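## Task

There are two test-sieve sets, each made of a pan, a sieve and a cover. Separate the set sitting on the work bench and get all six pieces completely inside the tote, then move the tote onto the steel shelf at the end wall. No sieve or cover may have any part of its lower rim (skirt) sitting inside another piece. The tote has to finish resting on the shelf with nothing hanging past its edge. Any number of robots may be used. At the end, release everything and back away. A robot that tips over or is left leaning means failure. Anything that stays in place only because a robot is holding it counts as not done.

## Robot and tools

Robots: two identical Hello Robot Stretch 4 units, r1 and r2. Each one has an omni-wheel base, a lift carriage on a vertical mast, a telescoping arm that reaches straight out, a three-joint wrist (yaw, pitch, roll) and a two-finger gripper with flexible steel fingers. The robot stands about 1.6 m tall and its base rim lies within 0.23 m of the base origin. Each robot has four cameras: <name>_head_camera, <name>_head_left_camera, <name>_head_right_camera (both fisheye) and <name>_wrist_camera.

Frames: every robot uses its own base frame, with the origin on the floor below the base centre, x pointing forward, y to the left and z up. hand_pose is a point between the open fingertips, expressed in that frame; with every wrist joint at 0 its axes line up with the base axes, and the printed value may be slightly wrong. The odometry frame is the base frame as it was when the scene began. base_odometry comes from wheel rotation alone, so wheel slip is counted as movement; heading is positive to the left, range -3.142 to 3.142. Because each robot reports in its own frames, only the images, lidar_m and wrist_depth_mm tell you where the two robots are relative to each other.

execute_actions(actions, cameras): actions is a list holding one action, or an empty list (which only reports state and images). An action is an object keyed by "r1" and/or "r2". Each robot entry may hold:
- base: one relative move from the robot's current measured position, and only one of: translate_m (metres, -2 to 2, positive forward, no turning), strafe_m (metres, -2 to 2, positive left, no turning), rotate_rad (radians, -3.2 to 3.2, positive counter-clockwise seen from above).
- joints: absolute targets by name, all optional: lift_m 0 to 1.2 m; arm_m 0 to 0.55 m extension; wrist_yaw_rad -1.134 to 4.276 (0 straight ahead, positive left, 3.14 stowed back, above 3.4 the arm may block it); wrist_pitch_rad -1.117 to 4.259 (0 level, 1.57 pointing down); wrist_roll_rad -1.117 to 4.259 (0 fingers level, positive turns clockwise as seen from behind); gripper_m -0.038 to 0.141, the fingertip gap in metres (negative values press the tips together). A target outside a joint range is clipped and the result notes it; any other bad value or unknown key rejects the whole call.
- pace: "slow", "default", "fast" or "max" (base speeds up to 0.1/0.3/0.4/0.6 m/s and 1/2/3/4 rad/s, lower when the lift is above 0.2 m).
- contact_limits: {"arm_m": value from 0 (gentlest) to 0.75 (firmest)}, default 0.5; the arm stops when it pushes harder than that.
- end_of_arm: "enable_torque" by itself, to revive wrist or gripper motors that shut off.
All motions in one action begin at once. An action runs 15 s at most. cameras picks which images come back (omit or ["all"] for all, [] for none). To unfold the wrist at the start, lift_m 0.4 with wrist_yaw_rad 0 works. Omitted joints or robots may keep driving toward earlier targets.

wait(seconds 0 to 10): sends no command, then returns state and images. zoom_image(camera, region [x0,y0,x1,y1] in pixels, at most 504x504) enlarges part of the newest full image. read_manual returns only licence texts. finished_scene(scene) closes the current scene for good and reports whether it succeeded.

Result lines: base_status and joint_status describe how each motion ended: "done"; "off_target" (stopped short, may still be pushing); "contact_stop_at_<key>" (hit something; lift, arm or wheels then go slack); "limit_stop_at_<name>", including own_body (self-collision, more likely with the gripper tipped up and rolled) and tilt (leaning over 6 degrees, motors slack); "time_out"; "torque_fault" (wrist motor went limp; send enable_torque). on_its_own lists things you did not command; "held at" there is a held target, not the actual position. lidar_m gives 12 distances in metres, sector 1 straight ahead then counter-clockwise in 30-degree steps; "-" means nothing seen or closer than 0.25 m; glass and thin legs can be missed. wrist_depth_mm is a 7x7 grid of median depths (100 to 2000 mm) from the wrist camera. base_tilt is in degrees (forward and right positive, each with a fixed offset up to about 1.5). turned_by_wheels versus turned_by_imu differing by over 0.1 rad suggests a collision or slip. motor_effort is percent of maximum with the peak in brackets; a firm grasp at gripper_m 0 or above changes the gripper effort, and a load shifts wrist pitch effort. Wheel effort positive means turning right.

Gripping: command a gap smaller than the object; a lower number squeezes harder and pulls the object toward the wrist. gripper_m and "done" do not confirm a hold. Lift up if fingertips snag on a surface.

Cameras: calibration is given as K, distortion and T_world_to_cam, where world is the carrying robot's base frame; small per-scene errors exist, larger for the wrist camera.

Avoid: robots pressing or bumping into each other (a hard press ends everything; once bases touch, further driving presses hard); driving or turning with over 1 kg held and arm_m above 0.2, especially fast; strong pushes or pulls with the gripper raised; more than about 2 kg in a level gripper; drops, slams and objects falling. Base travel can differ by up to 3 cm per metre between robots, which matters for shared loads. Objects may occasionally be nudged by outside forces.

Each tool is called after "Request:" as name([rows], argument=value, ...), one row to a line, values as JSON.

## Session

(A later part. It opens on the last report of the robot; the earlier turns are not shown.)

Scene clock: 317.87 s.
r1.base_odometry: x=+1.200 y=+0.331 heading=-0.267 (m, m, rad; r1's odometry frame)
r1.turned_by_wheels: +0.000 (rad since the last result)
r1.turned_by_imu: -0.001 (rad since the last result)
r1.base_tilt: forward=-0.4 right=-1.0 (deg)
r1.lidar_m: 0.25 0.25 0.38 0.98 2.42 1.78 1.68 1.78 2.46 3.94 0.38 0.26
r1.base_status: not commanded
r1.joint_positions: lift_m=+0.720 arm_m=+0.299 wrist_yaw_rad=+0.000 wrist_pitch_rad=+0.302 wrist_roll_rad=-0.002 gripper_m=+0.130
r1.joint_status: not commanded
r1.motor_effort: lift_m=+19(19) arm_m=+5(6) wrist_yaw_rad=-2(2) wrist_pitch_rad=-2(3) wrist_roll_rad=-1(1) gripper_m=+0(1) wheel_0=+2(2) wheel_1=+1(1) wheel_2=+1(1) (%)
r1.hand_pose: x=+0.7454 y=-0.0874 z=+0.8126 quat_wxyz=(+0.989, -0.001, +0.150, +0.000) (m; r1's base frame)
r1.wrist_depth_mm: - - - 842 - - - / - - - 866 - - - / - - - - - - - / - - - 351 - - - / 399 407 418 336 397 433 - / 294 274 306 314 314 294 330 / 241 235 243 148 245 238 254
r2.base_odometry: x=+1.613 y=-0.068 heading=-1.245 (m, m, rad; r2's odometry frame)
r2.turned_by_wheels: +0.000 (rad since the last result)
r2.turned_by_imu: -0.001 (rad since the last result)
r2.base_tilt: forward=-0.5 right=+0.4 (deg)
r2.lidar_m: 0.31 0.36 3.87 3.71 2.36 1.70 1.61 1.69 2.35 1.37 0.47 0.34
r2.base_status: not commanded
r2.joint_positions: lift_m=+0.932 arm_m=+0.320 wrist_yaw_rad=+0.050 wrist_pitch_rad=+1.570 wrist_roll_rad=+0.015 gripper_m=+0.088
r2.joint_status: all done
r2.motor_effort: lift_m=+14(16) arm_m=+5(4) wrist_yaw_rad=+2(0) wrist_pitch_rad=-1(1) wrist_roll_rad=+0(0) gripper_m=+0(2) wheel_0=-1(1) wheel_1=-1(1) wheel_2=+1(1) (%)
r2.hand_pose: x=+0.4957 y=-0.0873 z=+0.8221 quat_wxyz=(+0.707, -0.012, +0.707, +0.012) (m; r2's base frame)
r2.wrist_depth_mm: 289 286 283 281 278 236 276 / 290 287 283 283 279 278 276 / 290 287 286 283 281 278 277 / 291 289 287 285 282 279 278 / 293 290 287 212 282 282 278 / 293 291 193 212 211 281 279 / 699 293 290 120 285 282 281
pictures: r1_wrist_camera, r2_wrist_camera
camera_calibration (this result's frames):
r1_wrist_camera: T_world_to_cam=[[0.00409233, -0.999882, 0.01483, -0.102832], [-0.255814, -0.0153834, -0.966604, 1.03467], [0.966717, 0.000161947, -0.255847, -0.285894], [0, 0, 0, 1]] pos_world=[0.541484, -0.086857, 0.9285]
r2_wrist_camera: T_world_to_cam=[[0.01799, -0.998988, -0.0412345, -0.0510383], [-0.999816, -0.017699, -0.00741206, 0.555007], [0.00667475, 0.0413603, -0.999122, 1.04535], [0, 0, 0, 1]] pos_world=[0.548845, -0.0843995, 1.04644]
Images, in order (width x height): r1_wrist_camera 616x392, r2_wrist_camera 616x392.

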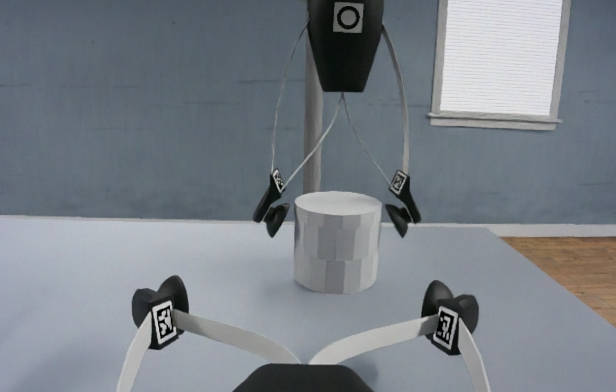

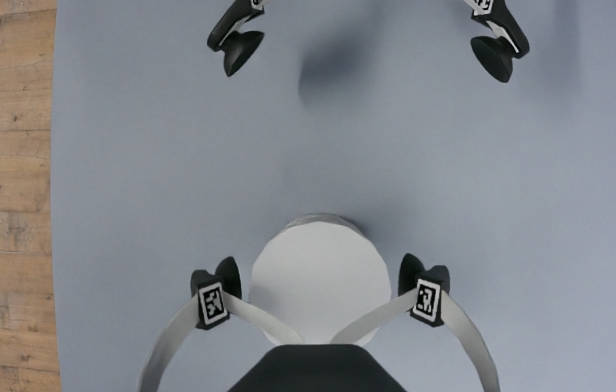

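Request:
execute_actions([
  {"r2": {"joints": {"lift_m": 0.927}}},
], cameras=[])

Request:
execute_actions([
  {"r2": {"joints": {"gripper_m": 0.062}}},
], cameras=["r2_wrist_camera", "r1_wrist_camera"])

Request:
zoom_image(camera="r1_wrist_camera", region=[220, 110, 460, 310])

Scene clock: 325.30 s.
r1.base_odometry: x=+1.200 y=+0.331 heading=-0.267 (m, m, rad; r1's odometry frame)
r1.turned_by_wheels: +0.000 (rad since the last result)
r1.turned_by_imu: -0.001 (rad since the last result)
r1.base_tilt: forward=-0.4 right=-1.0 (deg)
r1.lidar_m: 0.26 0.28 0.37 1.03 2.43 1.78 1.71 1.78 2.45 3.94 0.36 0.26
r1.base_status: not commanded
r1.joint_positions: lift_m=+0.720 arm_m=+0.299 wrist_yaw_rad=+0.000 wrist_pitch_rad=+0.302 wrist_roll_rad=-0.002 gripper_m=+0.130
r1.joint_status: not commanded
r1.motor_effort: lift_m=+19(19) arm_m=+6(6) wrist_yaw_rad=-1(1) wrist_pitch_rad=-3(2) wrist_roll_rad=-1(0) gripper_m=+0(1) wheel_0=+2(2) wheel_1=+1(1) wheel_2=+1(1) (%)
r1.hand_pose: x=+0.7454 y=-0.0874 z=+0.8126 quat_wxyz=(+0.989, -0.001, +0.150, +0.000) (m; r1's base frame)
r1.wrist_depth_mm: - - - 314 - - - / - - - 866 - - - / - - - - - - - / - - - 370 - - - / 402 413 415 336 399 430 - / 297 272 307 312 312 294 324 / 241 235 242 148 246 237 252
r2.base_odometry: x=+1.613 y=-0.068 heading=-1.245 (m, m, rad; r2's odometry frame)
r2.turned_by_wheels: +0.000 (rad since the last result)
r2.turned_by_imu: -0.001 (rad since the last result)
r2.base_tilt: forward=-0.4 right=+0.3 (deg)
r2.lidar_m: 0.32 0.34 3.90 3.69 2.31 1.70 1.61 1.69 2.37 1.42 0.49 0.35
r2.base_status: not commanded
r2.joint_positions: lift_m=+0.927 arm_m=+0.320 wrist_yaw_rad=+0.050 wrist_pitch_rad=+1.570 wrist_roll_rad=+0.015 gripper_m=+0.088
r2.joint_status: all done
r2.motor_effort: lift_m=+14(11) arm_m=+4(4) wrist_yaw_rad=+1(1) wrist_pitch_rad=-2(0) wrist_roll_rad=-1(1) gripper_m=-2(2) wheel_0=+0(1) wheel_1=+0(1) wheel_2=+1(1) (%)
r2.hand_pose: x=+0.4957 y=-0.0873 z=+0.8171 quat_wxyz=(+0.707, -0.012, +0.707, +0.012) (m; r2's base frame)
r2.wrist_depth_mm: 282 282 277 277 273 253 271 / 285 282 279 277 274 272 271 / 285 282 281 279 276 273 273 / 286 283 281 279 277 274 272 / 287 285 282 206 276 274 276 / 289 286 193 208 206 276 274 / 289 287 285 120 279 277 276
pictures: none
No camera images: the call's "cameras" was empty. Leave "cameras" out to get every camera's image.

Scene clock: 326.33 s.
r1.base_odometry: x=+1.200 y=+0.331 heading=-0.267 (m, m, rad; r1's odometry frame)
r1.turned_by_wheels: +0.000 (rad since the last result)
r1.turned_by_imu: +0.000 (rad since the last result)
r1.base_tilt: forward=-0.3 right=-1.0 (deg)
r1.lidar_m: 0.25 0.25 0.37 1.00 2.43 1.78 1.72 1.79 2.47 3.95 0.36 0.27
r1.base_status: not commanded
r1.joint_positions: lift_m=+0.720 arm_m=+0.299 wrist_yaw_rad=+0.000 wrist_pitch_rad=+0.302 wrist_roll_rad=-0.002 gripper_m=+0.130
r1.joint_status: not commanded
r1.motor_effort: lift_m=+19(19) arm_m=+6(5) wrist_yaw_rad=+0(2) wrist_pitch_rad=-2(3) wrist_roll_rad=-1(0) gripper_m=-1(1) wheel_0=+2(2) wheel_1=+1(1) wheel_2=+1(1) (%)
r1.hand_pose: x=+0.7454 y=-0.0874 z=+0.8126 quat_wxyz=(+0.989, -0.001, +0.150, +0.000) (m; r1's base frame)
r1.wrist_depth_mm: - - - 314 - - - / - - - 866 - - - / - - - - - - - / - - - 355 - - - / 402 410 415 336 399 427 - / 296 272 306 312 314 294 327 / 241 236 242 148 246 238 252
r2.base_odometry: x=+1.613 y=-0.068 heading=-1.245 (m, m, rad; r2's odometry frame)
r2.turned_by_wheels: +0.000 (rad since the last result)
r2.turned_by_imu: +0.000 (rad since the last result)
r2.base_tilt: forward=-0.4 right=+0.4 (deg)
r2.lidar_m: 0.31 0.36 3.90 3.71 2.35 1.70 1.62 1.70 2.37 1.40 0.44 0.35
r2.base_status: not commanded
r2.joint_positions: lift_m=+0.927 arm_m=+0.320 wrist_yaw_rad=+0.050 wrist_pitch_rad=+1.570 wrist_roll_rad=+0.015 gripper_m=+0.062
r2.joint_status: all done
r2.motor_effort: lift_m=+13(13) arm_m=+4(4) wrist_yaw_rad=+0(1) wrist_pitch_rad=-1(1) wrist_roll_rad=-1(0) gripper_m=-12(6) wheel_0=-1(0) wheel_1=+0(1) wheel_2=+1(1) (%)
r2.hand_pose: x=+0.4957 y=-0.0873 z=+0.8171 quat_wxyz=(+0.707, -0.012, +0.707, +0.012) (m; r2's base frame)
r2.wrist_depth_mm: 282 281 278 276 274 254 271 / 283 281 279 277 274 272 271 / 285 283 281 278 276 273 271 / 287 285 282 279 277 274 273 / 287 285 282 202 277 274 273 / 289 286 193 202 200 276 274 / 290 286 285 121 279 277 276
pictures: r1_wrist_camera, r2_wrist_camera
camera_calibration (this result's frames):
r1_wrist_camera: T_world_to_cam=[[0.00409235, -0.999882, 0.01483, -0.102832], [-0.255814, -0.0153835, -0.966604, 1.03467], [0.966717, 0.000161951, -0.255847, -0.285894], [0, 0, 0, 1]] pos_world=[0.541484, -0.086857, 0.9285]
r2_wrist_camera: T_world_to_cam=[[0.0179899, -0.998988, -0.0412345, -0.0512447], [-0.999816, -0.0176989, -0.00741194, 0.55497], [0.00667463, 0.0413602, -0.999122, 1.04035], [0, 0, 0, 1]] pos_world=[0.548846, -0.0843995, 1.04143]
Images, in order (width x height): r1_wrist_camera 616x392, r2_wrist_camera 616x392.

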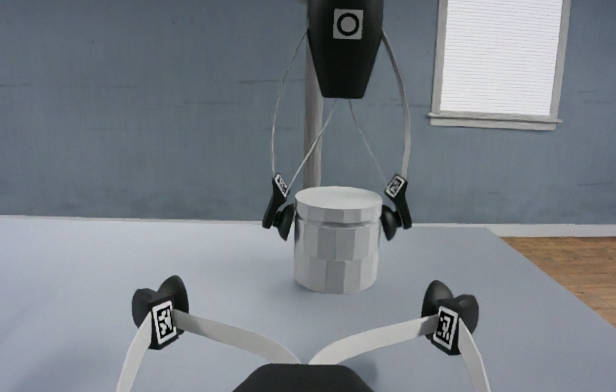

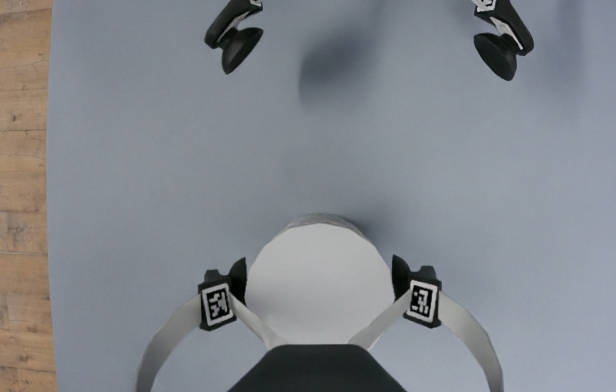

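Region (220, 110, 460, 310) of r1_wrist_camera's 616x392 image, scaled by 2.100.

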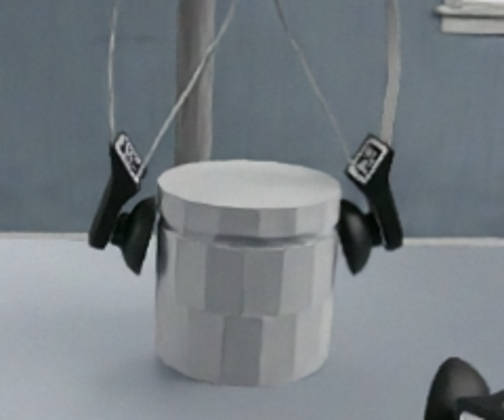

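Request:
execute_actions([
  {"r2": {"joints": {"lift_m": 0.965}, "pace": "slow"}},
], cameras=["r2_wrist_camera", "r1_wrist_camera"])

Request:
zoom_image(camera="r1_wrist_camera", region=[220, 110, 460, 310])

Scene clock: 333.87 s.
r1.base_odometry: x=+1.200 y=+0.331 heading=-0.267 (m, m, rad; r1's odometry frame)
r1.turned_by_wheels: +0.000 (rad since the last result)
r1.turned_by_imu: -0.001 (rad since the last result)
r1.base_tilt: forward=-0.4 right=-0.9 (deg)
r1.lidar_m: 0.25 0.27 0.36 1.03 2.44 1.78 1.70 1.79 2.47 3.93 0.39 0.27
r1.base_status: not commanded
r1.joint_positions: lift_m=+0.720 arm_m=+0.299 wrist_yaw_rad=+0.000 wrist_pitch_rad=+0.302 wrist_roll_rad=-0.002 gripper_m=+0.130
r1.joint_status: not commanded
r1.motor_effort: lift_m=+19(19) arm_m=+6(6) wrist_yaw_rad=-1(2) wrist_pitch_rad=-3(1) wrist_roll_rad=+0(2) gripper_m=-1(0) wheel_0=+2(2) wheel_1=+1(1) wheel_2=+1(1) (%)
r1.hand_pose: x=+0.7454 y=-0.0874 z=+0.8126 quat_wxyz=(+0.989, -0.001, +0.150, +0.000) (m; r1's base frame)
r1.wrist_depth_mm: - - - 831 - - - / - - - - - - - / - - - 878 - - - / - - - 392 - - - / 407 413 418 338 402 433 - / 296 273 304 314 314 294 327 / 242 235 243 148 245 240 252
r2.base_odometry: x=+1.613 y=-0.068 heading=-1.245 (m, m, rad; r2's odometry frame)
r2.turned_by_wheels: +0.000 (rad since the last result)
r2.turned_by_imu: -0.001 (rad since the last result)
r2.base_tilt: forward=-0.5 right=+0.3 (deg)
r2.lidar_m: 0.31 0.36 3.85 3.70 2.37 1.69 1.63 1.68 2.36 1.45 0.49 0.37
r2.base_status: not commanded
r2.joint_positions: lift_m=+0.965 arm_m=+0.320 wrist_yaw_rad=+0.050 wrist_pitch_rad=+1.570 wrist_roll_rad=+0.015 gripper_m=+0.062
r2.joint_status: all done
r2.motor_effort: lift_m=+22(27) arm_m=+4(4) wrist_yaw_rad=+1(1) wrist_pitch_rad=+0(2) wrist_roll_rad=-1(1) gripper_m=-8(6) wheel_0=-1(1) wheel_1=-1(1) wheel_2=+1(1) (%)
r2.hand_pose: x=+0.4957 y=-0.0873 z=+0.8544 quat_wxyz=(+0.707, -0.012, +0.707, +0.012) (m; r2's base frame)
r2.wrist_depth_mm: 1118 319 317 314 310 307 307 / 1118 320 317 314 312 310 307 / 1118 322 317 315 314 310 307 / 1118 324 319 315 314 310 309 / 1138 324 320 202 312 312 310 / 1138 324 193 202 201 314 310 / 1138 325 324 121 319 314 314
pictures: r1_wrist_camera, r2_wrist_camera
camera_calibration (this result's frames):
r1_wrist_camera: T_world_to_cam=[[0.00409237, -0.999882, 0.0148299, -0.102832], [-0.255814, -0.0153834, -0.966604, 1.03467], [0.966717, 0.000162002, -0.255847, -0.285894], [0, 0, 0, 1]] pos_world=[0.541484, -0.086857, 0.9285]
r2_wrist_camera: T_world_to_cam=[[0.0179899, -0.998988, -0.0412345, -0.0497068], [-0.999816, -0.0176989, -0.00741194, 0.555248], [0.00667463, 0.0413602, -0.999122, 1.07761], [0, 0, 0, 1]] pos_world=[0.548848, -0.0843995, 1.07873]
Images, in order (width x height): r1_wrist_camera 616x392, r2_wrist_camera 616x392.

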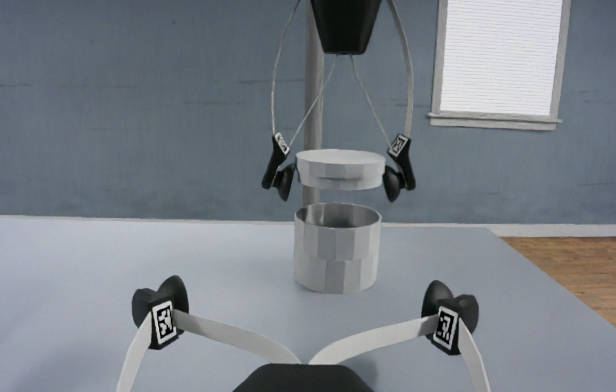

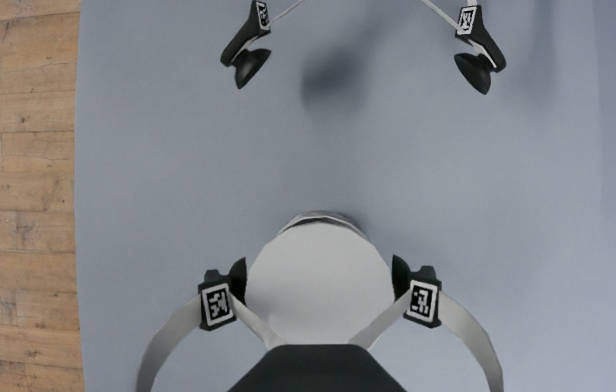

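Region (220, 110, 460, 310) of r1_wrist_camera's 616x392 image, scaled by 2.100.

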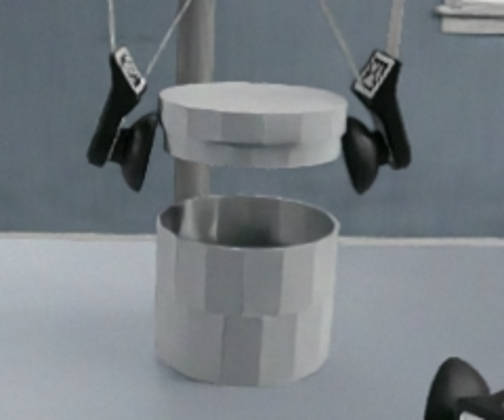

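Request:
execute_actions([
  {"r1": {"base": {"strafe_m": -0.032}, "joints": {"lift_m": 1.0, "arm_m": 0.08}, "pace": "fast"}, "r2": {"base": {"strafe_m": -0.56}, "joints": {"lift_m": 1.02, "arm_m": 0.44}, "pace": "default"}},
], cameras=["r2_wrist_camera", "r2_head_camera", "r1_head_camera"])

Scene clock: 408.27 s.
r1.base_odometry: x=+1.192 y=+0.301 heading=-0.267 (m, m, rad; r1's odometry frame)
r1.turned_by_wheels: +0.000 (rad since the last result)
r1.turned_by_imu: -0.001 (rad since the last result)
r1.base_tilt: forward=-0.4 right=-1.0 (deg)
r1.lidar_m: 0.25 0.26 0.37 1.04 2.45 1.81 1.71 1.80 2.42 3.90 0.37 0.27
r1.base_status: done
r1.joint_positions: lift_m=+1.000 arm_m=+0.081 wrist_yaw_rad=+0.000 wrist_pitch_rad=+0.302 wrist_roll_rad=-0.002 gripper_m=+0.130
r1.joint_status: all done
r1.motor_effort: lift_m=+23(25) arm_m=-5(8) wrist_yaw_rad=+0(3) wrist_pitch_rad=-4(5) wrist_roll_rad=-1(1) gripper_m=-1(1) wheel_0=-1(13) wheel_1=+0(11) wheel_2=+0(4) (%)
r1.hand_pose: x=+0.5273 y=-0.0875 z=+1.0922 quat_wxyz=(+0.989, -0.001, +0.151, +0.000) (m; r1's base frame)
r1.wrist_depth_mm: - - - - - - - / - 1078 - - - - - / - - - - - - - / - - - - - - - / - - - - - - - / - 723 - - - - - / 621 621 661 148 654 1708 1808
r2.base_odometry: x=+1.082 y=-0.247 heading=-1.245 (m, m, rad; r2's odometry frame)
r2.turned_by_wheels: +0.000 (rad since the last result)
r2.turned_by_imu: -0.002 (rad since the last result)
r2.base_tilt: forward=-0.4 right=+0.4 (deg)
r2.lidar_m: 0.31 0.33 0.45 4.26 2.32 1.70 1.60 1.71 2.34 4.00 0.48 0.34
r2.base_status: done
r2.joint_positions: lift_m=+1.020 arm_m=+0.439 wrist_yaw_rad=+0.050 wrist_pitch_rad=+1.570 wrist_roll_rad=+0.015 gripper_m=+0.062
r2.joint_status: all done
r2.motor_effort: lift_m=+22(21) arm_m=+4(7) wrist_yaw_rad=+1(1) wrist_pitch_rad=-1(2) wrist_roll_rad=-1(1) gripper_m=-8(8) wheel_0=-1(8) wheel_1=-1(10) wheel_2=+0(0) (%)
r2.hand_pose: x=+0.6147 y=-0.0873 z=+0.9094 quat_wxyz=(+0.707, -0.012, +0.707, +0.012) (m; r2's base frame)
r2.wrist_depth_mm: 375 322 343 364 345 303 362 / 379 324 370 366 364 306 362 / 379 327 370 368 364 312 362 / 382 327 373 370 368 317 364 / 384 324 375 202 355 317 366 / 384 309 193 202 200 286 366 / 384 382 289 121 282 282 366
pictures: r1_head_camera, r2_head_camera, r2_wrist_camera
camera_calibration (this result's frames):
r2_wrist_camera: T_world_to_cam=[[0.017913, -0.998989, -0.0412356, -0.0495304], [-0.999817, -0.0176205, -0.00744768, 0.67468], [0.00671356, 0.0413615, -0.999122, 1.13177], [0, 0, 0, 1]] pos_world=[0.667846, -0.0844039, 1.13376]
Images, in order (width x height): r1_head_camera 420x560, r2_head_camera 420x560, r2_wrist_camera 616x392.

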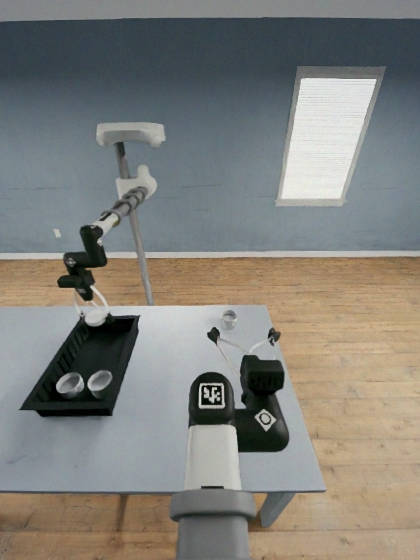

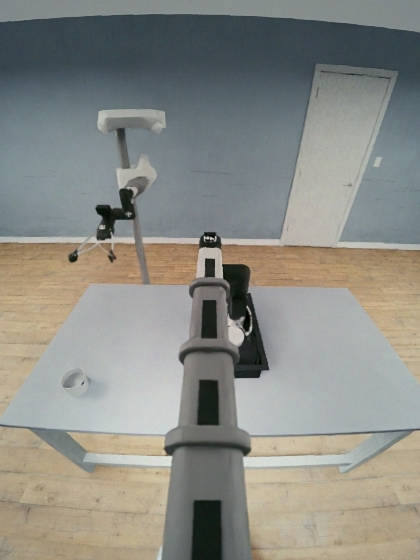

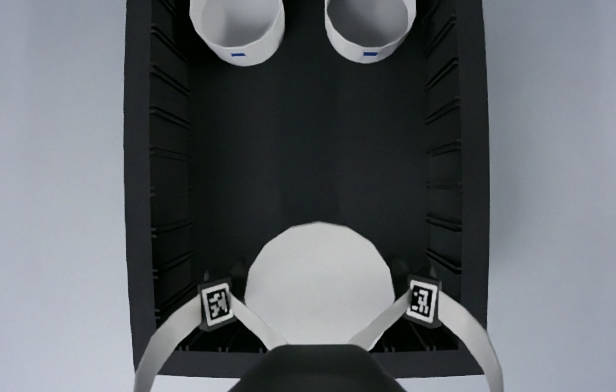

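Request:
execute_actions([
  {"r1": {"base": {"translate_m": 0.08}, "joints": {"wrist_pitch_rad": 1.0, "arm_m": 0.45, "gripper_m": 0.12}, "pace": "fast"}, "r2": {"base": {"strafe_m": -0.05}, "joints": {"arm_m": 0.447, "wrist_roll_rad": 1.585}}},
], cameras=["r2_wrist_camera", "r1_wrist_camera", "r1_head_camera"])

Scene clock: 452.10 s.
r1.base_odometry: x=+1.269 y=+0.279 heading=-0.266 (m, m, rad; r1's odometry frame)
r1.turned_by_wheels: +0.000 (rad since the last result)
r1.turned_by_imu: -0.001 (rad since the last result)
r1.base_tilt: forward=-0.4 right=-1.0 (deg)
r1.lidar_m: 0.25 0.25 0.26 0.77 2.55 1.88 1.79 1.89 2.59 3.93 0.27 0.25
r1.base_status: done
r1.joint_positions: lift_m=+1.000 arm_m=+0.449 wrist_yaw_rad=+0.000 wrist_pitch_rad=+1.001 wrist_roll_rad=-0.002 gripper_m=+0.120
r1.joint_status: all done
r1.motor_effort: lift_m=+23(23) arm_m=+6(0) wrist_yaw_rad=-2(1) wrist_pitch_rad=-1(3) wrist_roll_rad=+1(1) gripper_m=-2(1) wheel_0=+0(4) wheel_1=+1(8) wheel_2=+2(14) (%)
r1.hand_pose: x=+0.7756 y=-0.0874 z=+0.9351 quat_wxyz=(+0.877, -0.001, +0.480, +0.001) (m; r1's base frame)
r1.wrist_depth_mm: - - - - - - - / 1576 1708 1661 1708 1708 1756 1808 / 1464 1499 1576 1576 1576 1576 1537 / 1397 1098 1366 1366 1430 1397 1397 / 424 427 433 433 433 449 1255 / 389 384 384 357 394 394 1160 / 364 353 359 148 362 364 1060
r2.base_odometry: x=+1.035 y=-0.263 heading=-1.245 (m, m, rad; r2's odometry frame)
r2.turned_by_wheels: +0.000 (rad since the last result)
r2.turned_by_imu: -0.001 (rad since the last result)
r2.base_tilt: forward=-0.5 right=+0.3 (deg)
r2.lidar_m: 0.30 0.34 0.45 4.33 2.32 1.70 1.63 1.69 2.38 3.99 0.50 0.32
r2.base_status: done
r2.joint_positions: lift_m=+1.020 arm_m=+0.446 wrist_yaw_rad=+0.050 wrist_pitch_rad=+1.570 wrist_roll_rad=+1.585 gripper_m=+0.062
r2.joint_status: all done
r2.motor_effort: lift_m=+22(22) arm_m=+4(5) wrist_yaw_rad=+1(2) wrist_pitch_rad=-1(1) wrist_roll_rad=+0(3) gripper_m=-14(7) wheel_0=+0(7) wheel_1=+1(6) wheel_2=+0(3) (%)
r2.hand_pose: x=+0.6217 y=-0.0873 z=+0.9094 quat_wxyz=(+0.509, +0.491, +0.509, -0.491) (m; r2's base frame)
r2.wrist_depth_mm: 375 375 373 370 366 366 362 / 375 375 373 368 368 366 366 / 379 375 375 373 368 366 364 / 301 306 310 368 281 368 366 / 359 359 373 201 281 368 366 / 382 377 193 202 200 368 368 / 368 347 377 121 290 370 368
pictures: r1_head_camera, r1_wrist_camera, r2_wrist_camera
camera_calibration (this result's frames):
r1_wrist_camera: T_world_to_cam=[[0.0127282, -0.99988, 0.00884379, -0.105895], [-0.817965, -0.0154988, -0.575059, 1.23059], [0.575127, 0.0000855577, -0.818064, 0.54578], [0, 0, 0, 1]] pos_world=[0.694038, -0.0868562, 1.15508]
r2_wrist_camera: T_world_to_cam=[[-0.998941, -0.0188215, -0.0419901, 0.66882], [-0.018559, 0.999806, -0.00663328, 0.159671], [0.0421068, -0.00584696, -0.999096, 1.10557], [0, 0, 0, 1]] pos_world=[0.624523, -0.140587, 1.13372]
Images, in order (width x height): r1_head_camera 420x560, r1_wrist_camera 616x392, r2_wrist_camera 616x392.

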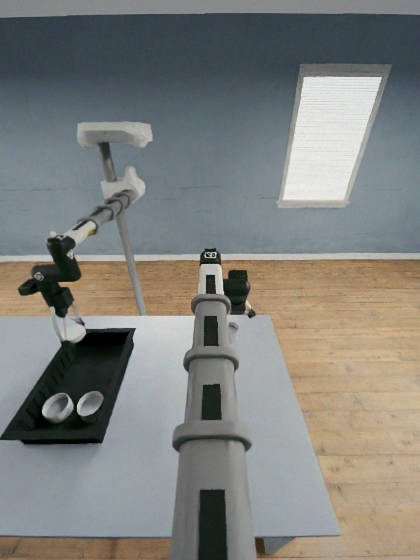

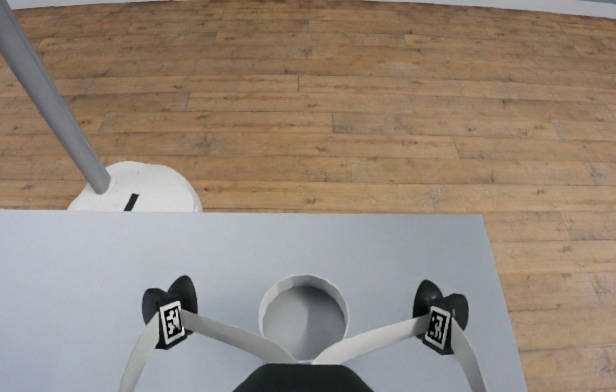

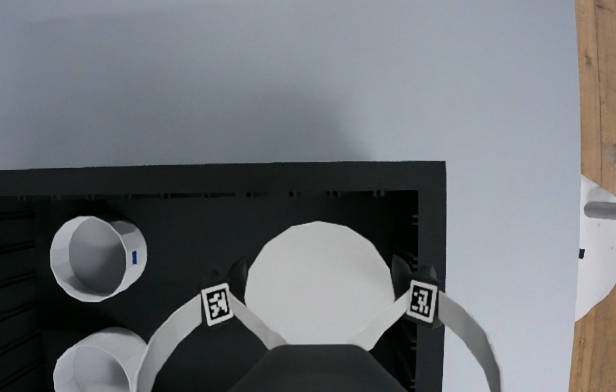

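Request:
zoom_image(camera="r2_wrist_camera", region=[0, 192, 200, 392])

Request:
zoom_image(camera="r1_head_camera", region=[20, 380, 120, 450])

Region (0, 192, 200, 392) of r2_wrist_camera's 616x392 image, scaled by 2.520.

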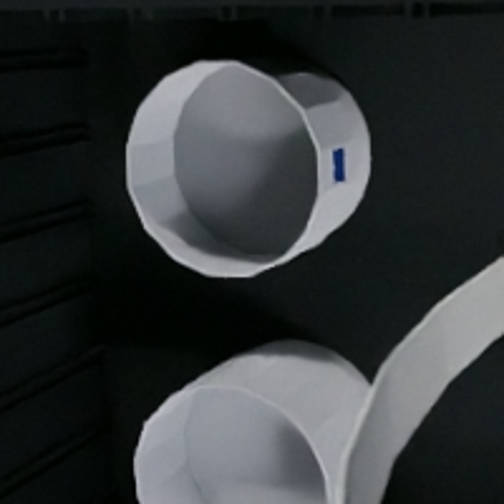

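Region (20, 380, 120, 450) of r1_head_camera's 420x560 image, scaled by 5.040, with more detail than that image has; it fills the top 353 rows of this view, and the rest is white.

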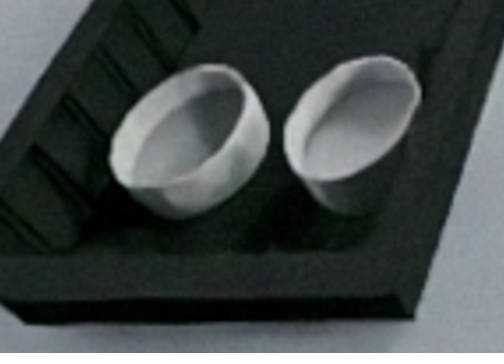

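Request:
execute_actions([
  {"r1": {"joints": {"arm_m": 0.476, "lift_m": 0.9, "gripper_m": 0.105}}, "r2": {"joints": {"arm_m": 0.463, "lift_m": 0.902}}},
], cameras=["r2_wrist_camera", "r1_wrist_camera", "r1_head_camera", "r2_head_camera"])

Scene clock: 495.17 s.
r1.base_odometry: x=+1.269 y=+0.279 heading=-0.266 (m, m, rad; r1's odometry frame)
r1.turned_by_wheels: +0.000 (rad since the last result)
r1.turned_by_imu: -0.001 (rad since the last result)
r1.base_tilt: forward=-0.3 right=-1.0 (deg)
r1.lidar_m: 0.25 0.25 0.26 0.79 2.52 1.89 1.79 1.89 2.60 3.92 0.25 0.25
r1.base_status: not commanded
r1.joint_positions: lift_m=+0.900 arm_m=+0.475 wrist_yaw_rad=+0.000 wrist_pitch_rad=+1.001 wrist_roll_rad=-0.002 gripper_m=+0.105
r1.joint_status: all done
r1.motor_effort: lift_m=+18(22) arm_m=+6(6) wrist_yaw_rad=-2(1) wrist_pitch_rad=-2(1) wrist_roll_rad=-2(1) gripper_m=-1(2) wheel_0=+0(0) wheel_1=+1(1) wheel_2=+2(2) (%)
r1.hand_pose: x=+0.8015 y=-0.0874 z=+0.8355 quat_wxyz=(+0.877, -0.001, +0.480, +0.001) (m; r1's base frame)
r1.wrist_depth_mm: 1808 1863 1863 1808 1808 1863 1808 / 1537 1576 1576 1576 1618 1618 1576 / 1308 1366 1430 1397 1397 1397 1430 / 353 351 355 359 357 359 1281 / 319 319 322 324 325 325 1118 / 290 294 245 264 250 297 301 / 268 266 270 146 271 272 276
r2.base_odometry: x=+1.035 y=-0.263 heading=-1.245 (m, m, rad; r2's odometry frame)
r2.turned_by_wheels: +0.000 (rad since the last result)
r2.turned_by_imu: -0.001 (rad since the last result)
r2.base_tilt: forward=-0.4 right=+0.4 (deg)
r2.lidar_m: 0.31 0.35 0.46 4.31 2.29 1.72 1.62 1.71 2.32 3.97 0.49 0.35
r2.base_status: not commanded
r2.joint_positions: lift_m=+0.902 arm_m=+0.462 wrist_yaw_rad=+0.050 wrist_pitch_rad=+1.570 wrist_roll_rad=+1.585 gripper_m=+0.062
r2.joint_status: all done
r2.motor_effort: lift_m=+14(23) arm_m=+4(3) wrist_yaw_rad=+2(1) wrist_pitch_rad=-1(0) wrist_roll_rad=+0(1) gripper_m=-11(13) wheel_0=+0(0) wheel_1=+1(1) wheel_2=+0(0) (%)
r2.hand_pose: x=+0.6377 y=-0.0873 z=+0.7920 quat_wxyz=(+0.509, +0.491, +0.509, -0.491) (m; r2's base frame)
r2.wrist_depth_mm: 256 255 253 252 250 248 - / 257 254 254 253 250 249 248 / 257 256 253 253 250 249 248 / 167 167 196 250 208 165 162 / 236 255 253 202 250 201 162 / 239 255 193 202 200 172 163 / 257 256 254 121 251 170 -
pictures: r1_head_camera, r1_wrist_camera, r2_head_camera, r2_wrist_camera
camera_calibration (this result's frames):
r1_wrist_camera: T_world_to_cam=[[0.012646, -0.999881, 0.00884228, -0.10529], [-0.818037, -0.0154307, -0.574958, 1.19451], [0.575026, 0.0000376299, -0.818135, 0.449464], [0, 0, 0, 1]] pos_world=[0.720031, -0.0868624, 1.05545]
r2_wrist_camera: T_world_to_cam=[[-0.998941, -0.0188037, -0.0419919, 0.679871], [-0.0185411, 0.999806, -0.00663321, 0.159178], [0.0421084, -0.00584761, -0.999096, 0.987663], [0, 0, 0, 1]] pos_world=[0.640514, -0.140587, 1.01638]
Images, in order (width x height): r1_head_camera 420x560, r1_wrist_camera 616x392, r2_head_camera 420x560, r2_wrist_camera 616x392.

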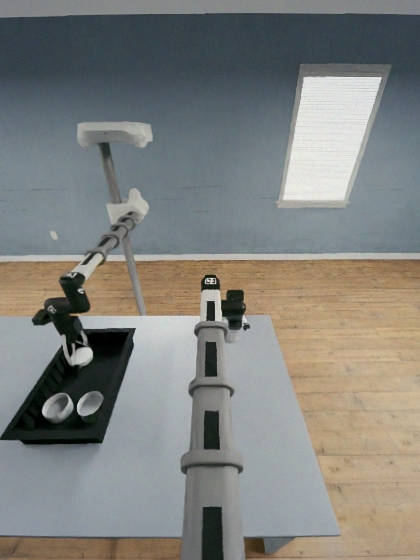

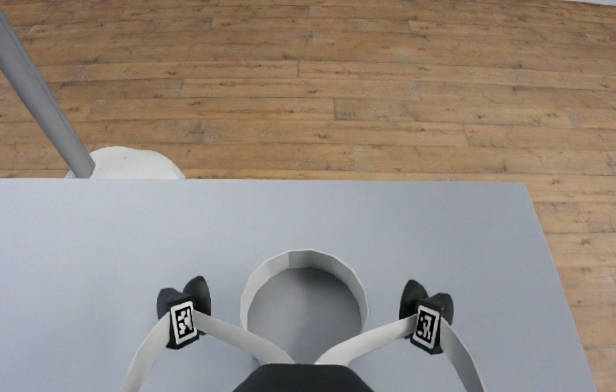

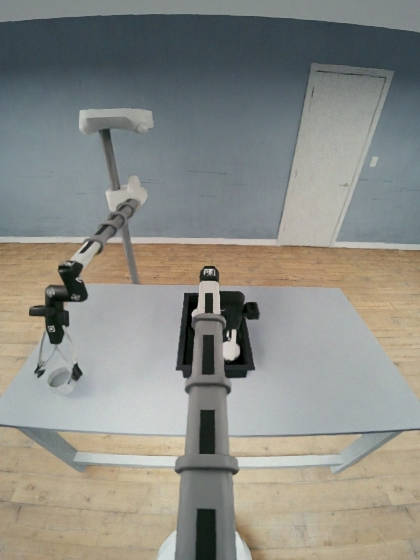

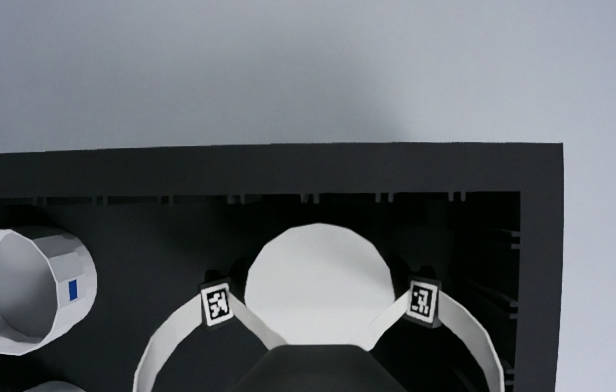

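Request:
execute_actions([
  {"r1": {"joints": {"lift_m": 0.874, "gripper_m": 0.092}}, "r2": {"joints": {"lift_m": 0.896, "gripper_m": 0.07}}},
], cameras=["r2_wrist_camera", "r1_wrist_camera", "r2_head_camera"])

Request:
zoom_image(camera="r2_head_camera", region=[10, 320, 110, 410])

Scene clock: 515.70 s.
r1.base_odometry: x=+1.269 y=+0.279 heading=-0.266 (m, m, rad; r1's odometry frame)
r1.turned_by_wheels: +0.000 (rad since the last result)
r1.turned_by_imu: -0.001 (rad since the last result)
r1.base_tilt: forward=-0.4 right=-1.0 (deg)
r1.lidar_m: 0.25 0.25 0.27 0.77 2.56 1.87 1.80 1.89 2.60 3.93 0.28 0.25
r1.base_status: not commanded
r1.joint_positions: lift_m=+0.874 arm_m=+0.475 wrist_yaw_rad=+0.000 wrist_pitch_rad=+1.001 wrist_roll_rad=-0.002 gripper_m=+0.092
r1.joint_status: all done
r1.motor_effort: lift_m=+18(17) arm_m=+6(6) wrist_yaw_rad=-1(1) wrist_pitch_rad=-1(1) wrist_roll_rad=+0(0) gripper_m=-2(2) wheel_0=+0(0) wheel_1=+1(1) wheel_2=+2(2) (%)
r1.hand_pose: x=+0.8015 y=-0.0874 z=+0.8095 quat_wxyz=(+0.877, -0.001, +0.480, +0.001) (m; r1's base frame)
r1.wrist_depth_mm: 1708 1708 1708 1808 1863 1808 1756 / 1499 1576 1576 1537 1576 1576 1618 / 904 1366 1366 1397 1430 1430 1397 / 319 324 324 325 325 325 1182 / 290 291 293 251 294 298 303 / 263 265 215 236 215 270 270 / 247 245 246 144 244 247 251
r2.base_odometry: x=+1.035 y=-0.263 heading=-1.245 (m, m, rad; r2's odometry frame)
r2.turned_by_wheels: +0.000 (rad since the last result)
r2.turned_by_imu: -0.001 (rad since the last result)
r2.base_tilt: forward=-0.4 right=+0.3 (deg)
r2.lidar_m: 0.34 0.36 0.47 4.31 2.31 1.72 1.58 1.70 2.35 3.99 0.46 0.35
r2.base_status: not commanded
r2.joint_positions: lift_m=+0.896 arm_m=+0.462 wrist_yaw_rad=+0.050 wrist_pitch_rad=+1.571 wrist_roll_rad=+1.585 gripper_m=+0.070
r2.joint_status: all done
r2.motor_effort: lift_m=+14(15) arm_m=+4(4) wrist_yaw_rad=+1(2) wrist_pitch_rad=-3(3) wrist_roll_rad=+1(0) gripper_m=-9(13) wheel_0=+0(0) wheel_1=+1(0) wheel_2=+0(0) (%)
r2.hand_pose: x=+0.6376 y=-0.0873 z=+0.7861 quat_wxyz=(+0.509, +0.491, +0.509, -0.491) (m; r2's base frame)
r2.wrist_depth_mm: 250 250 247 246 245 243 - / 251 250 248 248 246 243 242 / 251 250 249 247 246 243 243 / 162 161 197 245 208 165 156 / 233 250 247 204 244 200 156 / 234 250 197 204 204 176 157 / 252 251 249 119 245 170 -
pictures: r1_wrist_camera, r2_head_camera, r2_wrist_camera
camera_calibration (this result's frames):
r1_wrist_camera: T_world_to_cam=[[0.012646, -0.999881, 0.00884226, -0.10506], [-0.818037, -0.0154307, -0.574958, 1.17956], [0.575026, 0.0000376273, -0.818135, 0.42819], [0, 0, 0, 1]] pos_world=[0.720033, -0.0868624, 1.02944]
r2_wrist_camera: T_world_to_cam=[[-0.998965, -0.0188049, -0.0414198, 0.679021], [-0.0185449, 0.999806, -0.00665126, 0.15916], [0.0415369, -0.00587624, -0.99912, 0.982082], [0, 0, 0, 1]] pos_world=[0.640477, -0.140589, 1.0104]
Images, in order (width x height): r1_wrist_camera 616x392, r2_head_camera 420x560, r2_wrist_camera 616x392.

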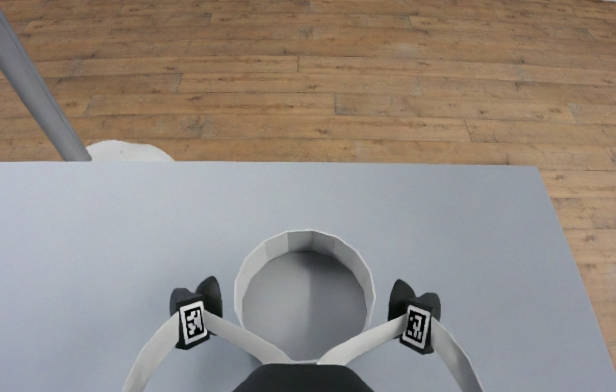

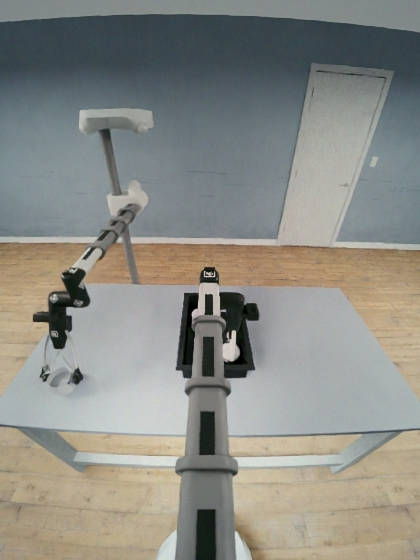

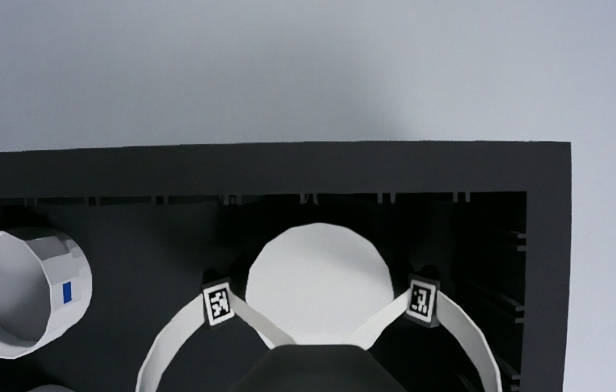

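Region (10, 320, 110, 410) of r2_head_camera's 420x560 image, scaled by 5.040, with more detail than that image has; it fills the top 454 rows of this view, and the rest is white.

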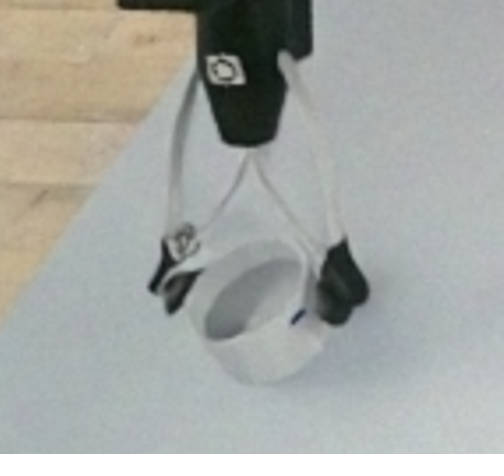

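Request:
execute_actions([
  {"r1": {"joints": {"gripper_m": 0.06}}, "r2": {"joints": {"gripper_m": 0.087}}},
], cameras=["r2_wrist_camera", "r1_wrist_camera", "r2_head_camera"])

Request:
zoom_image(camera="r2_head_camera", region=[10, 320, 110, 410])

Scene clock: 529.23 s.
r1.base_odometry: x=+1.269 y=+0.279 heading=-0.266 (m, m, rad; r1's odometry frame)
r1.turned_by_wheels: +0.000 (rad since the last result)
r1.turned_by_imu: -0.001 (rad since the last result)
r1.base_tilt: forward=-0.4 right=-1.0 (deg)
r1.lidar_m: 0.25 0.25 0.26 0.76 2.52 1.88 1.80 1.88 2.59 3.91 0.25 0.25
r1.base_status: not commanded
r1.joint_positions: lift_m=+0.874 arm_m=+0.475 wrist_yaw_rad=+0.000 wrist_pitch_rad=+1.001 wrist_roll_rad=-0.002 gripper_m=+0.060
r1.joint_status: all done
r1.motor_effort: lift_m=+18(19) arm_m=+6(6) wrist_yaw_rad=-1(2) wrist_pitch_rad=-2(2) wrist_roll_rad=+0(0) gripper_m=-12(10) wheel_0=+0(0) wheel_1=+1(1) wheel_2=+2(2) (%)
r1.hand_pose: x=+0.8015 y=-0.0874 z=+0.8094 quat_wxyz=(+0.877, -0.001, +0.480, +0.001) (m; r1's base frame)
r1.wrist_depth_mm: 1661 1756 1708 1708 1708 1808 1808 / 1537 1576 1537 1576 1576 1576 1618 / 931 1336 1366 1397 1366 1397 1397 / 324 322 322 325 325 325 1205 / 289 291 294 246 294 297 301 / 265 266 213 232 220 270 268 / 247 241 244 195 244 247 250
r2.base_odometry: x=+1.035 y=-0.263 heading=-1.245 (m, m, rad; r2's odometry frame)
r2.turned_by_wheels: +0.000 (rad since the last result)
r2.turned_by_imu: -0.001 (rad since the last result)
r2.base_tilt: forward=-0.5 right=+0.3 (deg)
r2.lidar_m: 0.31 0.37 0.50 4.33 2.32 1.69 1.61 1.69 2.35 3.98 0.49 0.34
r2.base_status: not commanded
r2.joint_positions: lift_m=+0.896 arm_m=+0.462 wrist_yaw_rad=+0.050 wrist_pitch_rad=+1.572 wrist_roll_rad=+1.585 gripper_m=+0.087
r2.joint_status: all done
r2.motor_effort: lift_m=+13(13) arm_m=+4(4) wrist_yaw_rad=+2(2) wrist_pitch_rad=-4(5) wrist_roll_rad=+0(1) gripper_m=+0(1) wheel_0=+0(0) wheel_1=+0(1) wheel_2=+0(0) (%)
r2.hand_pose: x=+0.6373 y=-0.0873 z=+0.7861 quat_wxyz=(+0.509, +0.491, +0.509, -0.491) (m; r2's base frame)
r2.wrist_depth_mm: 251 250 249 247 245 244 - / 252 250 249 247 246 244 243 / 252 251 249 247 158 157 199 / 162 162 185 236 198 158 157 / 234 249 248 224 245 195 157 / 233 251 200 225 213 173 158 / 253 251 249 120 246 166 -
pictures: r1_wrist_camera, r2_head_camera, r2_wrist_camera
camera_calibration (this result's frames):
r1_wrist_camera: T_world_to_cam=[[0.0126487, -0.999881, 0.00883854, -0.105058], [-0.81821, -0.0154307, -0.574713, 1.17941], [0.574781, 0.0000375783, -0.818307, 0.428525], [0, 0, 0, 1]] pos_world=[0.720027, -0.0868624, 1.02942]
r2_wrist_camera: T_world_to_cam=[[-0.999008, -0.0185682, -0.0404672, 0.678025], [-0.0183125, 0.99981, -0.0066813, 0.159045], [0.0405836, -0.00593362, -0.999159, 0.982728], [0, 0, 0, 1]] pos_world=[0.640383, -0.140594, 1.0104]
Images, in order (width x height): r1_wrist_camera 616x392, r2_head_camera 420x560, r2_wrist_camera 616x392.

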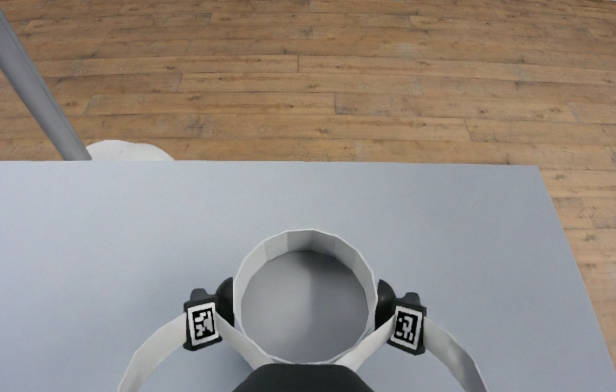

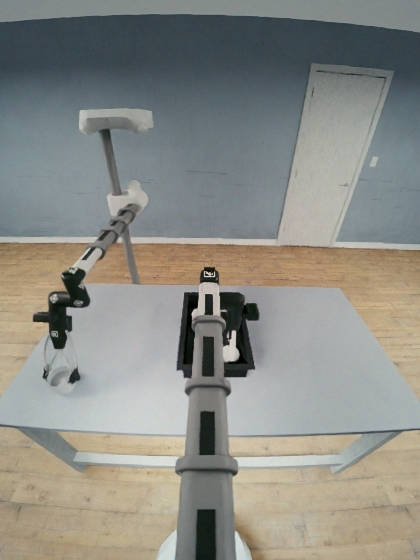

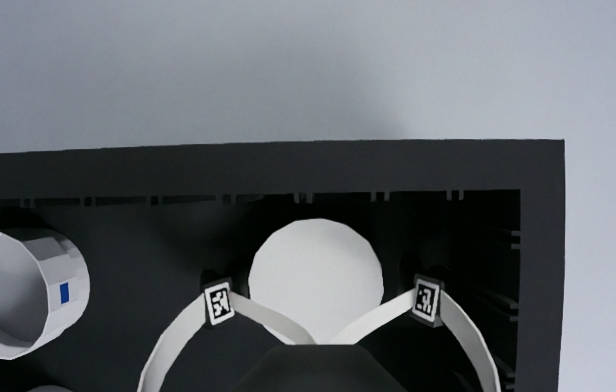

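Region (10, 320, 110, 410) of r2_head_camera's 420x560 image, scaled by 5.040, with more detail than that image has; it fills the top 454 rows of this view, and the rest is white.

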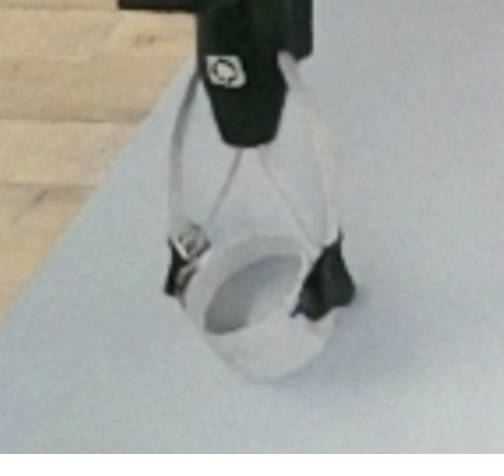

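Request:
execute_actions([
  {"r1": {"joints": {"lift_m": 0.93}, "pace": "slow"}, "r2": {"joints": {"lift_m": 1.0, "gripper_m": 0.092}}},
], cameras=["r2_wrist_camera", "r1_wrist_camera", "r2_head_camera"])

Request:
zoom_image(camera="r2_head_camera", region=[10, 320, 110, 410])

Scene clock: 536.40 s.
r1.base_odometry: x=+1.269 y=+0.279 heading=-0.266 (m, m, rad; r1's odometry frame)
r1.turned_by_wheels: +0.000 (rad since the last result)
r1.turned_by_imu: -0.001 (rad since the last result)
r1.base_tilt: forward=-0.3 right=-1.0 (deg)
r1.lidar_m: 0.25 0.25 0.25 0.77 2.55 1.85 1.79 1.86 2.57 3.90 0.26 0.25
r1.base_status: not commanded
r1.joint_positions: lift_m=+0.930 arm_m=+0.475 wrist_yaw_rad=+0.000 wrist_pitch_rad=+1.002 wrist_roll_rad=-0.002 gripper_m=+0.060
r1.joint_status: all done
r1.motor_effort: lift_m=+24(24) arm_m=+5(5) wrist_yaw_rad=-2(2) wrist_pitch_rad=-3(3) wrist_roll_rad=+0(0) gripper_m=-11(11) wheel_0=+0(0) wheel_1=+1(1) wheel_2=+2(2) (%)
r1.hand_pose: x=+0.8014 y=-0.0874 z=+0.8649 quat_wxyz=(+0.877, -0.001, +0.480, +0.001) (m; r1's base frame)
r1.wrist_depth_mm: 1808 1808 1808 1756 1808 1921 1921 / 1576 1618 1661 1661 1661 1618 1576 / 1366 1464 1430 1397 1430 1464 1464 / 389 389 1281 1255 1308 1308 1336 / 351 351 353 249 355 359 1205 / 320 320 213 231 220 325 1078 / 296 290 291 194 294 298 303
r2.base_odometry: x=+1.035 y=-0.263 heading=-1.245 (m, m, rad; r2's odometry frame)
r2.turned_by_wheels: +0.000 (rad since the last result)
r2.turned_by_imu: -0.001 (rad since the last result)
r2.base_tilt: forward=-0.4 right=+0.3 (deg)
r2.lidar_m: 0.33 0.34 0.48 4.33 2.32 1.69 1.58 1.67 2.32 3.96 0.50 0.34
r2.base_status: not commanded
r2.joint_positions: lift_m=+1.000 arm_m=+0.462 wrist_yaw_rad=+0.050 wrist_pitch_rad=+1.570 wrist_roll_rad=+1.585 gripper_m=+0.092
r2.joint_status: all done
r2.motor_effort: lift_m=+21(23) arm_m=+4(4) wrist_yaw_rad=+2(2) wrist_pitch_rad=-1(4) wrist_roll_rad=+0(0) gripper_m=+2(4) wheel_0=+0(0) wheel_1=+0(0) wheel_2=+0(0) (%)
r2.hand_pose: x=+0.6376 y=-0.0873 z=+0.8894 quat_wxyz=(+0.509, +0.491, +0.509, -0.491) (m; r2's base frame)
r2.wrist_depth_mm: 355 353 353 349 347 345 345 / 357 355 351 351 349 347 345 / 357 355 353 351 347 347 345 / 270 281 296 327 287 345 347 / 338 338 351 327 349 347 345 / 357 355 202 351 213 349 347 / 359 327 355 121 351 262 347
pictures: r1_wrist_camera, r2_head_camera, r2_wrist_camera
camera_calibration (this result's frames):
r1_wrist_camera: T_world_to_cam=[[0.0126518, -0.999881, 0.00883439, -0.105546], [-0.818402, -0.0154309, -0.574439, 1.21115], [0.574507, 0.000037592, -0.8185, 0.474353], [0, 0, 0, 1]] pos_world=[0.720021, -0.0868624, 1.08492]
r2_wrist_camera: T_world_to_cam=[[-0.99896, -0.0185733, -0.0416364, 0.683559], [-0.0183122, 0.99981, -0.00664442, 0.159692], [0.0417519, -0.00587506, -0.999111, 1.08517], [0, 0, 0, 1]] pos_world=[0.640465, -0.14059, 1.11372]
Images, in order (width x height): r1_wrist_camera 616x392, r2_head_camera 420x560, r2_wrist_camera 616x392.

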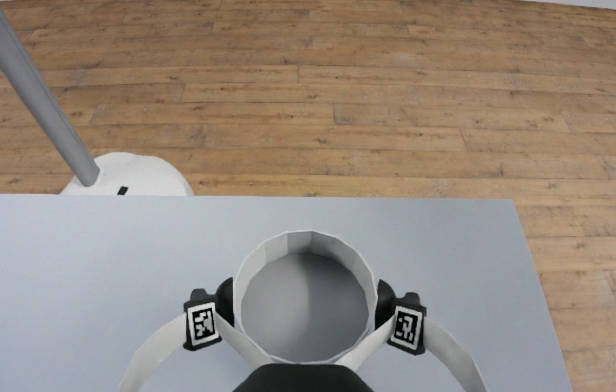

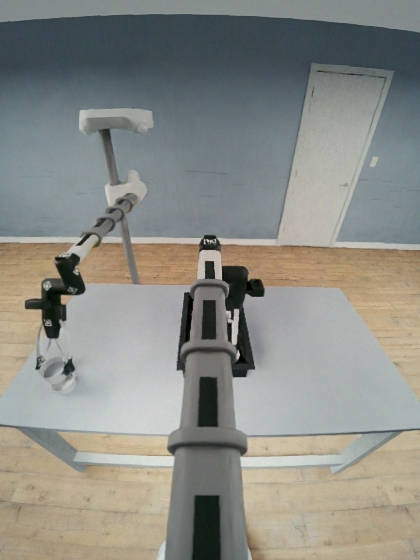

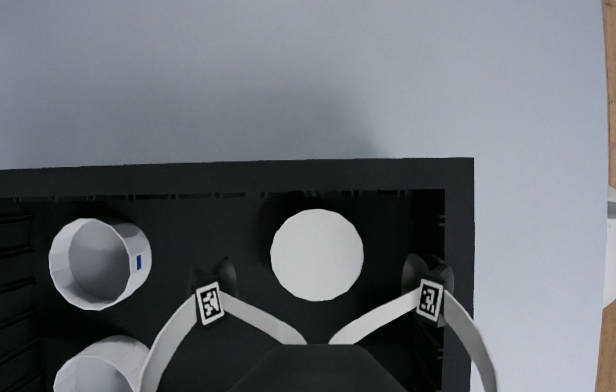

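Region (10, 320, 110, 410) of r2_head_camera's 420x560 image, scaled by 5.040, with more detail than that image has; it fills the top 454 rows of this view, and the rest is white.

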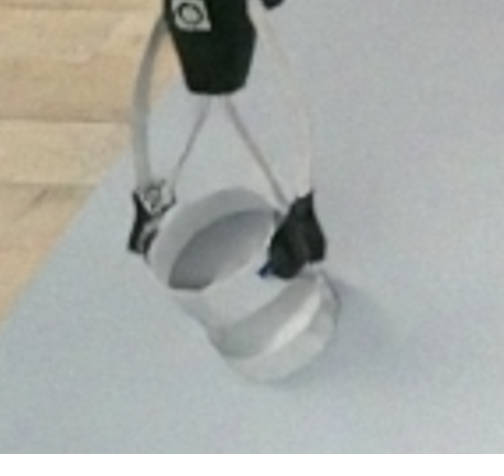

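Request:
execute_actions([
  {"r1": {"base": {"strafe_m": 0.12}, "joints": {"lift_m": 0.97, "arm_m": 0.229}, "pace": "fast"}, "r2": {"base": {"strafe_m": 0.12}, "joints": {"arm_m": 0.3, "gripper_m": 0.1}, "pace": "fast"}},
], cameras=["r1_head_camera", "r2_head_camera"])

Scene clock: 566.30 s.
r1.base_odometry: x=+1.300 y=+0.395 heading=-0.266 (m, m, rad; r1's odometry frame)
r1.turned_by_wheels: +0.000 (rad since the last result)
r1.turned_by_imu: -0.001 (rad since the last result)
r1.base_tilt: forward=-0.4 right=-1.0 (deg)
r1.lidar_m: 0.25 0.25 0.25 0.72 2.56 1.91 1.79 1.87 2.56 4.04 0.27 0.25
r1.base_status: done
r1.joint_positions: lift_m=+0.970 arm_m=+0.230 wrist_yaw_rad=+0.000 wrist_pitch_rad=+1.002 wrist_roll_rad=-0.002 gripper_m=+0.060
r1.joint_status: all done
r1.motor_effort: lift_m=+23(27) arm_m=-5(5) wrist_yaw_rad=+0(1) wrist_pitch_rad=-4(4) wrist_roll_rad=-1(0) gripper_m=-12(11) wheel_0=+1(11) wheel_1=+0(10) wheel_2=+0(1) (%)
r1.hand_pose: x=+0.5561 y=-0.0874 z=+0.9049 quat_wxyz=(+0.877, -0.001, +0.480, +0.000) (m; r1's base frame)
r1.wrist_depth_mm: 1808 1863 1921 1921 1808 - - / 549 549 544 559 559 559 1756 / 488 492 484 492 477 496 1499 / 427 433 439 442 439 449 442 / 392 394 397 247 399 402 399 / 357 364 213 231 220 366 366 / 334 329 329 195 330 334 338
r2.base_odometry: x=+1.148 y=-0.225 heading=-1.245 (m, m, rad; r2's odometry frame)
r2.turned_by_wheels: +0.000 (rad since the last result)
r2.turned_by_imu: -0.001 (rad since the last result)
r2.base_tilt: forward=-0.4 right=+0.4 (deg)
r2.lidar_m: 0.29 0.36 0.47 4.21 2.30 1.69 1.60 1.71 2.35 4.08 0.47 0.32
r2.base_status: done
r2.joint_positions: lift_m=+1.000 arm_m=+0.301 wrist_yaw_rad=+0.050 wrist_pitch_rad=+1.570 wrist_roll_rad=+1.585 gripper_m=+0.100
r2.joint_status: all done
r2.motor_effort: lift_m=+22(22) arm_m=-4(3) wrist_yaw_rad=+1(1) wrist_pitch_rad=-1(3) wrist_roll_rad=+0(0) gripper_m=-5(2) wheel_0=+2(8) wheel_1=+1(6) wheel_2=+1(2) (%)
r2.hand_pose: x=+0.4762 y=-0.0873 z=+0.8894 quat_wxyz=(+0.509, +0.491, +0.509, -0.491) (m; r2's base frame)
r2.wrist_depth_mm: 278 278 286 351 347 1118 1118 / 353 330 351 351 349 1118 1118 / 357 332 351 351 351 1118 1118 / 357 355 353 353 351 904 904 / 357 355 266 355 351 904 891 / 345 353 216 355 214 904 1008 / 271 268 267 121 353 1118 1118
pictures: r1_head_camera, r2_head_camera
Images, in order (width x height): r1_head_camera 420x560, r2_head_camera 420x560.

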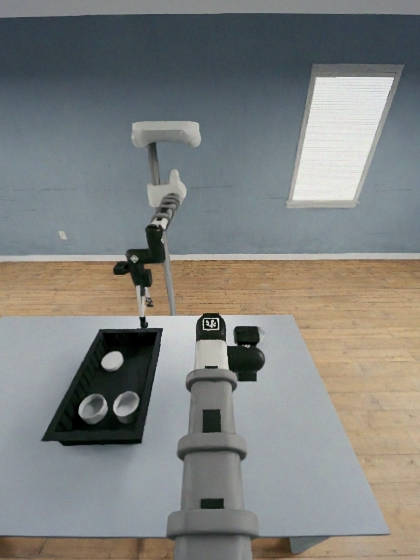

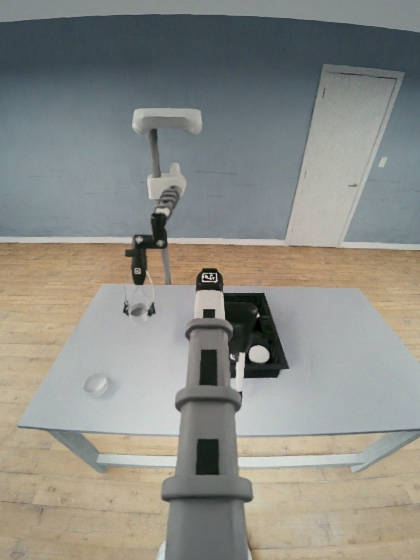

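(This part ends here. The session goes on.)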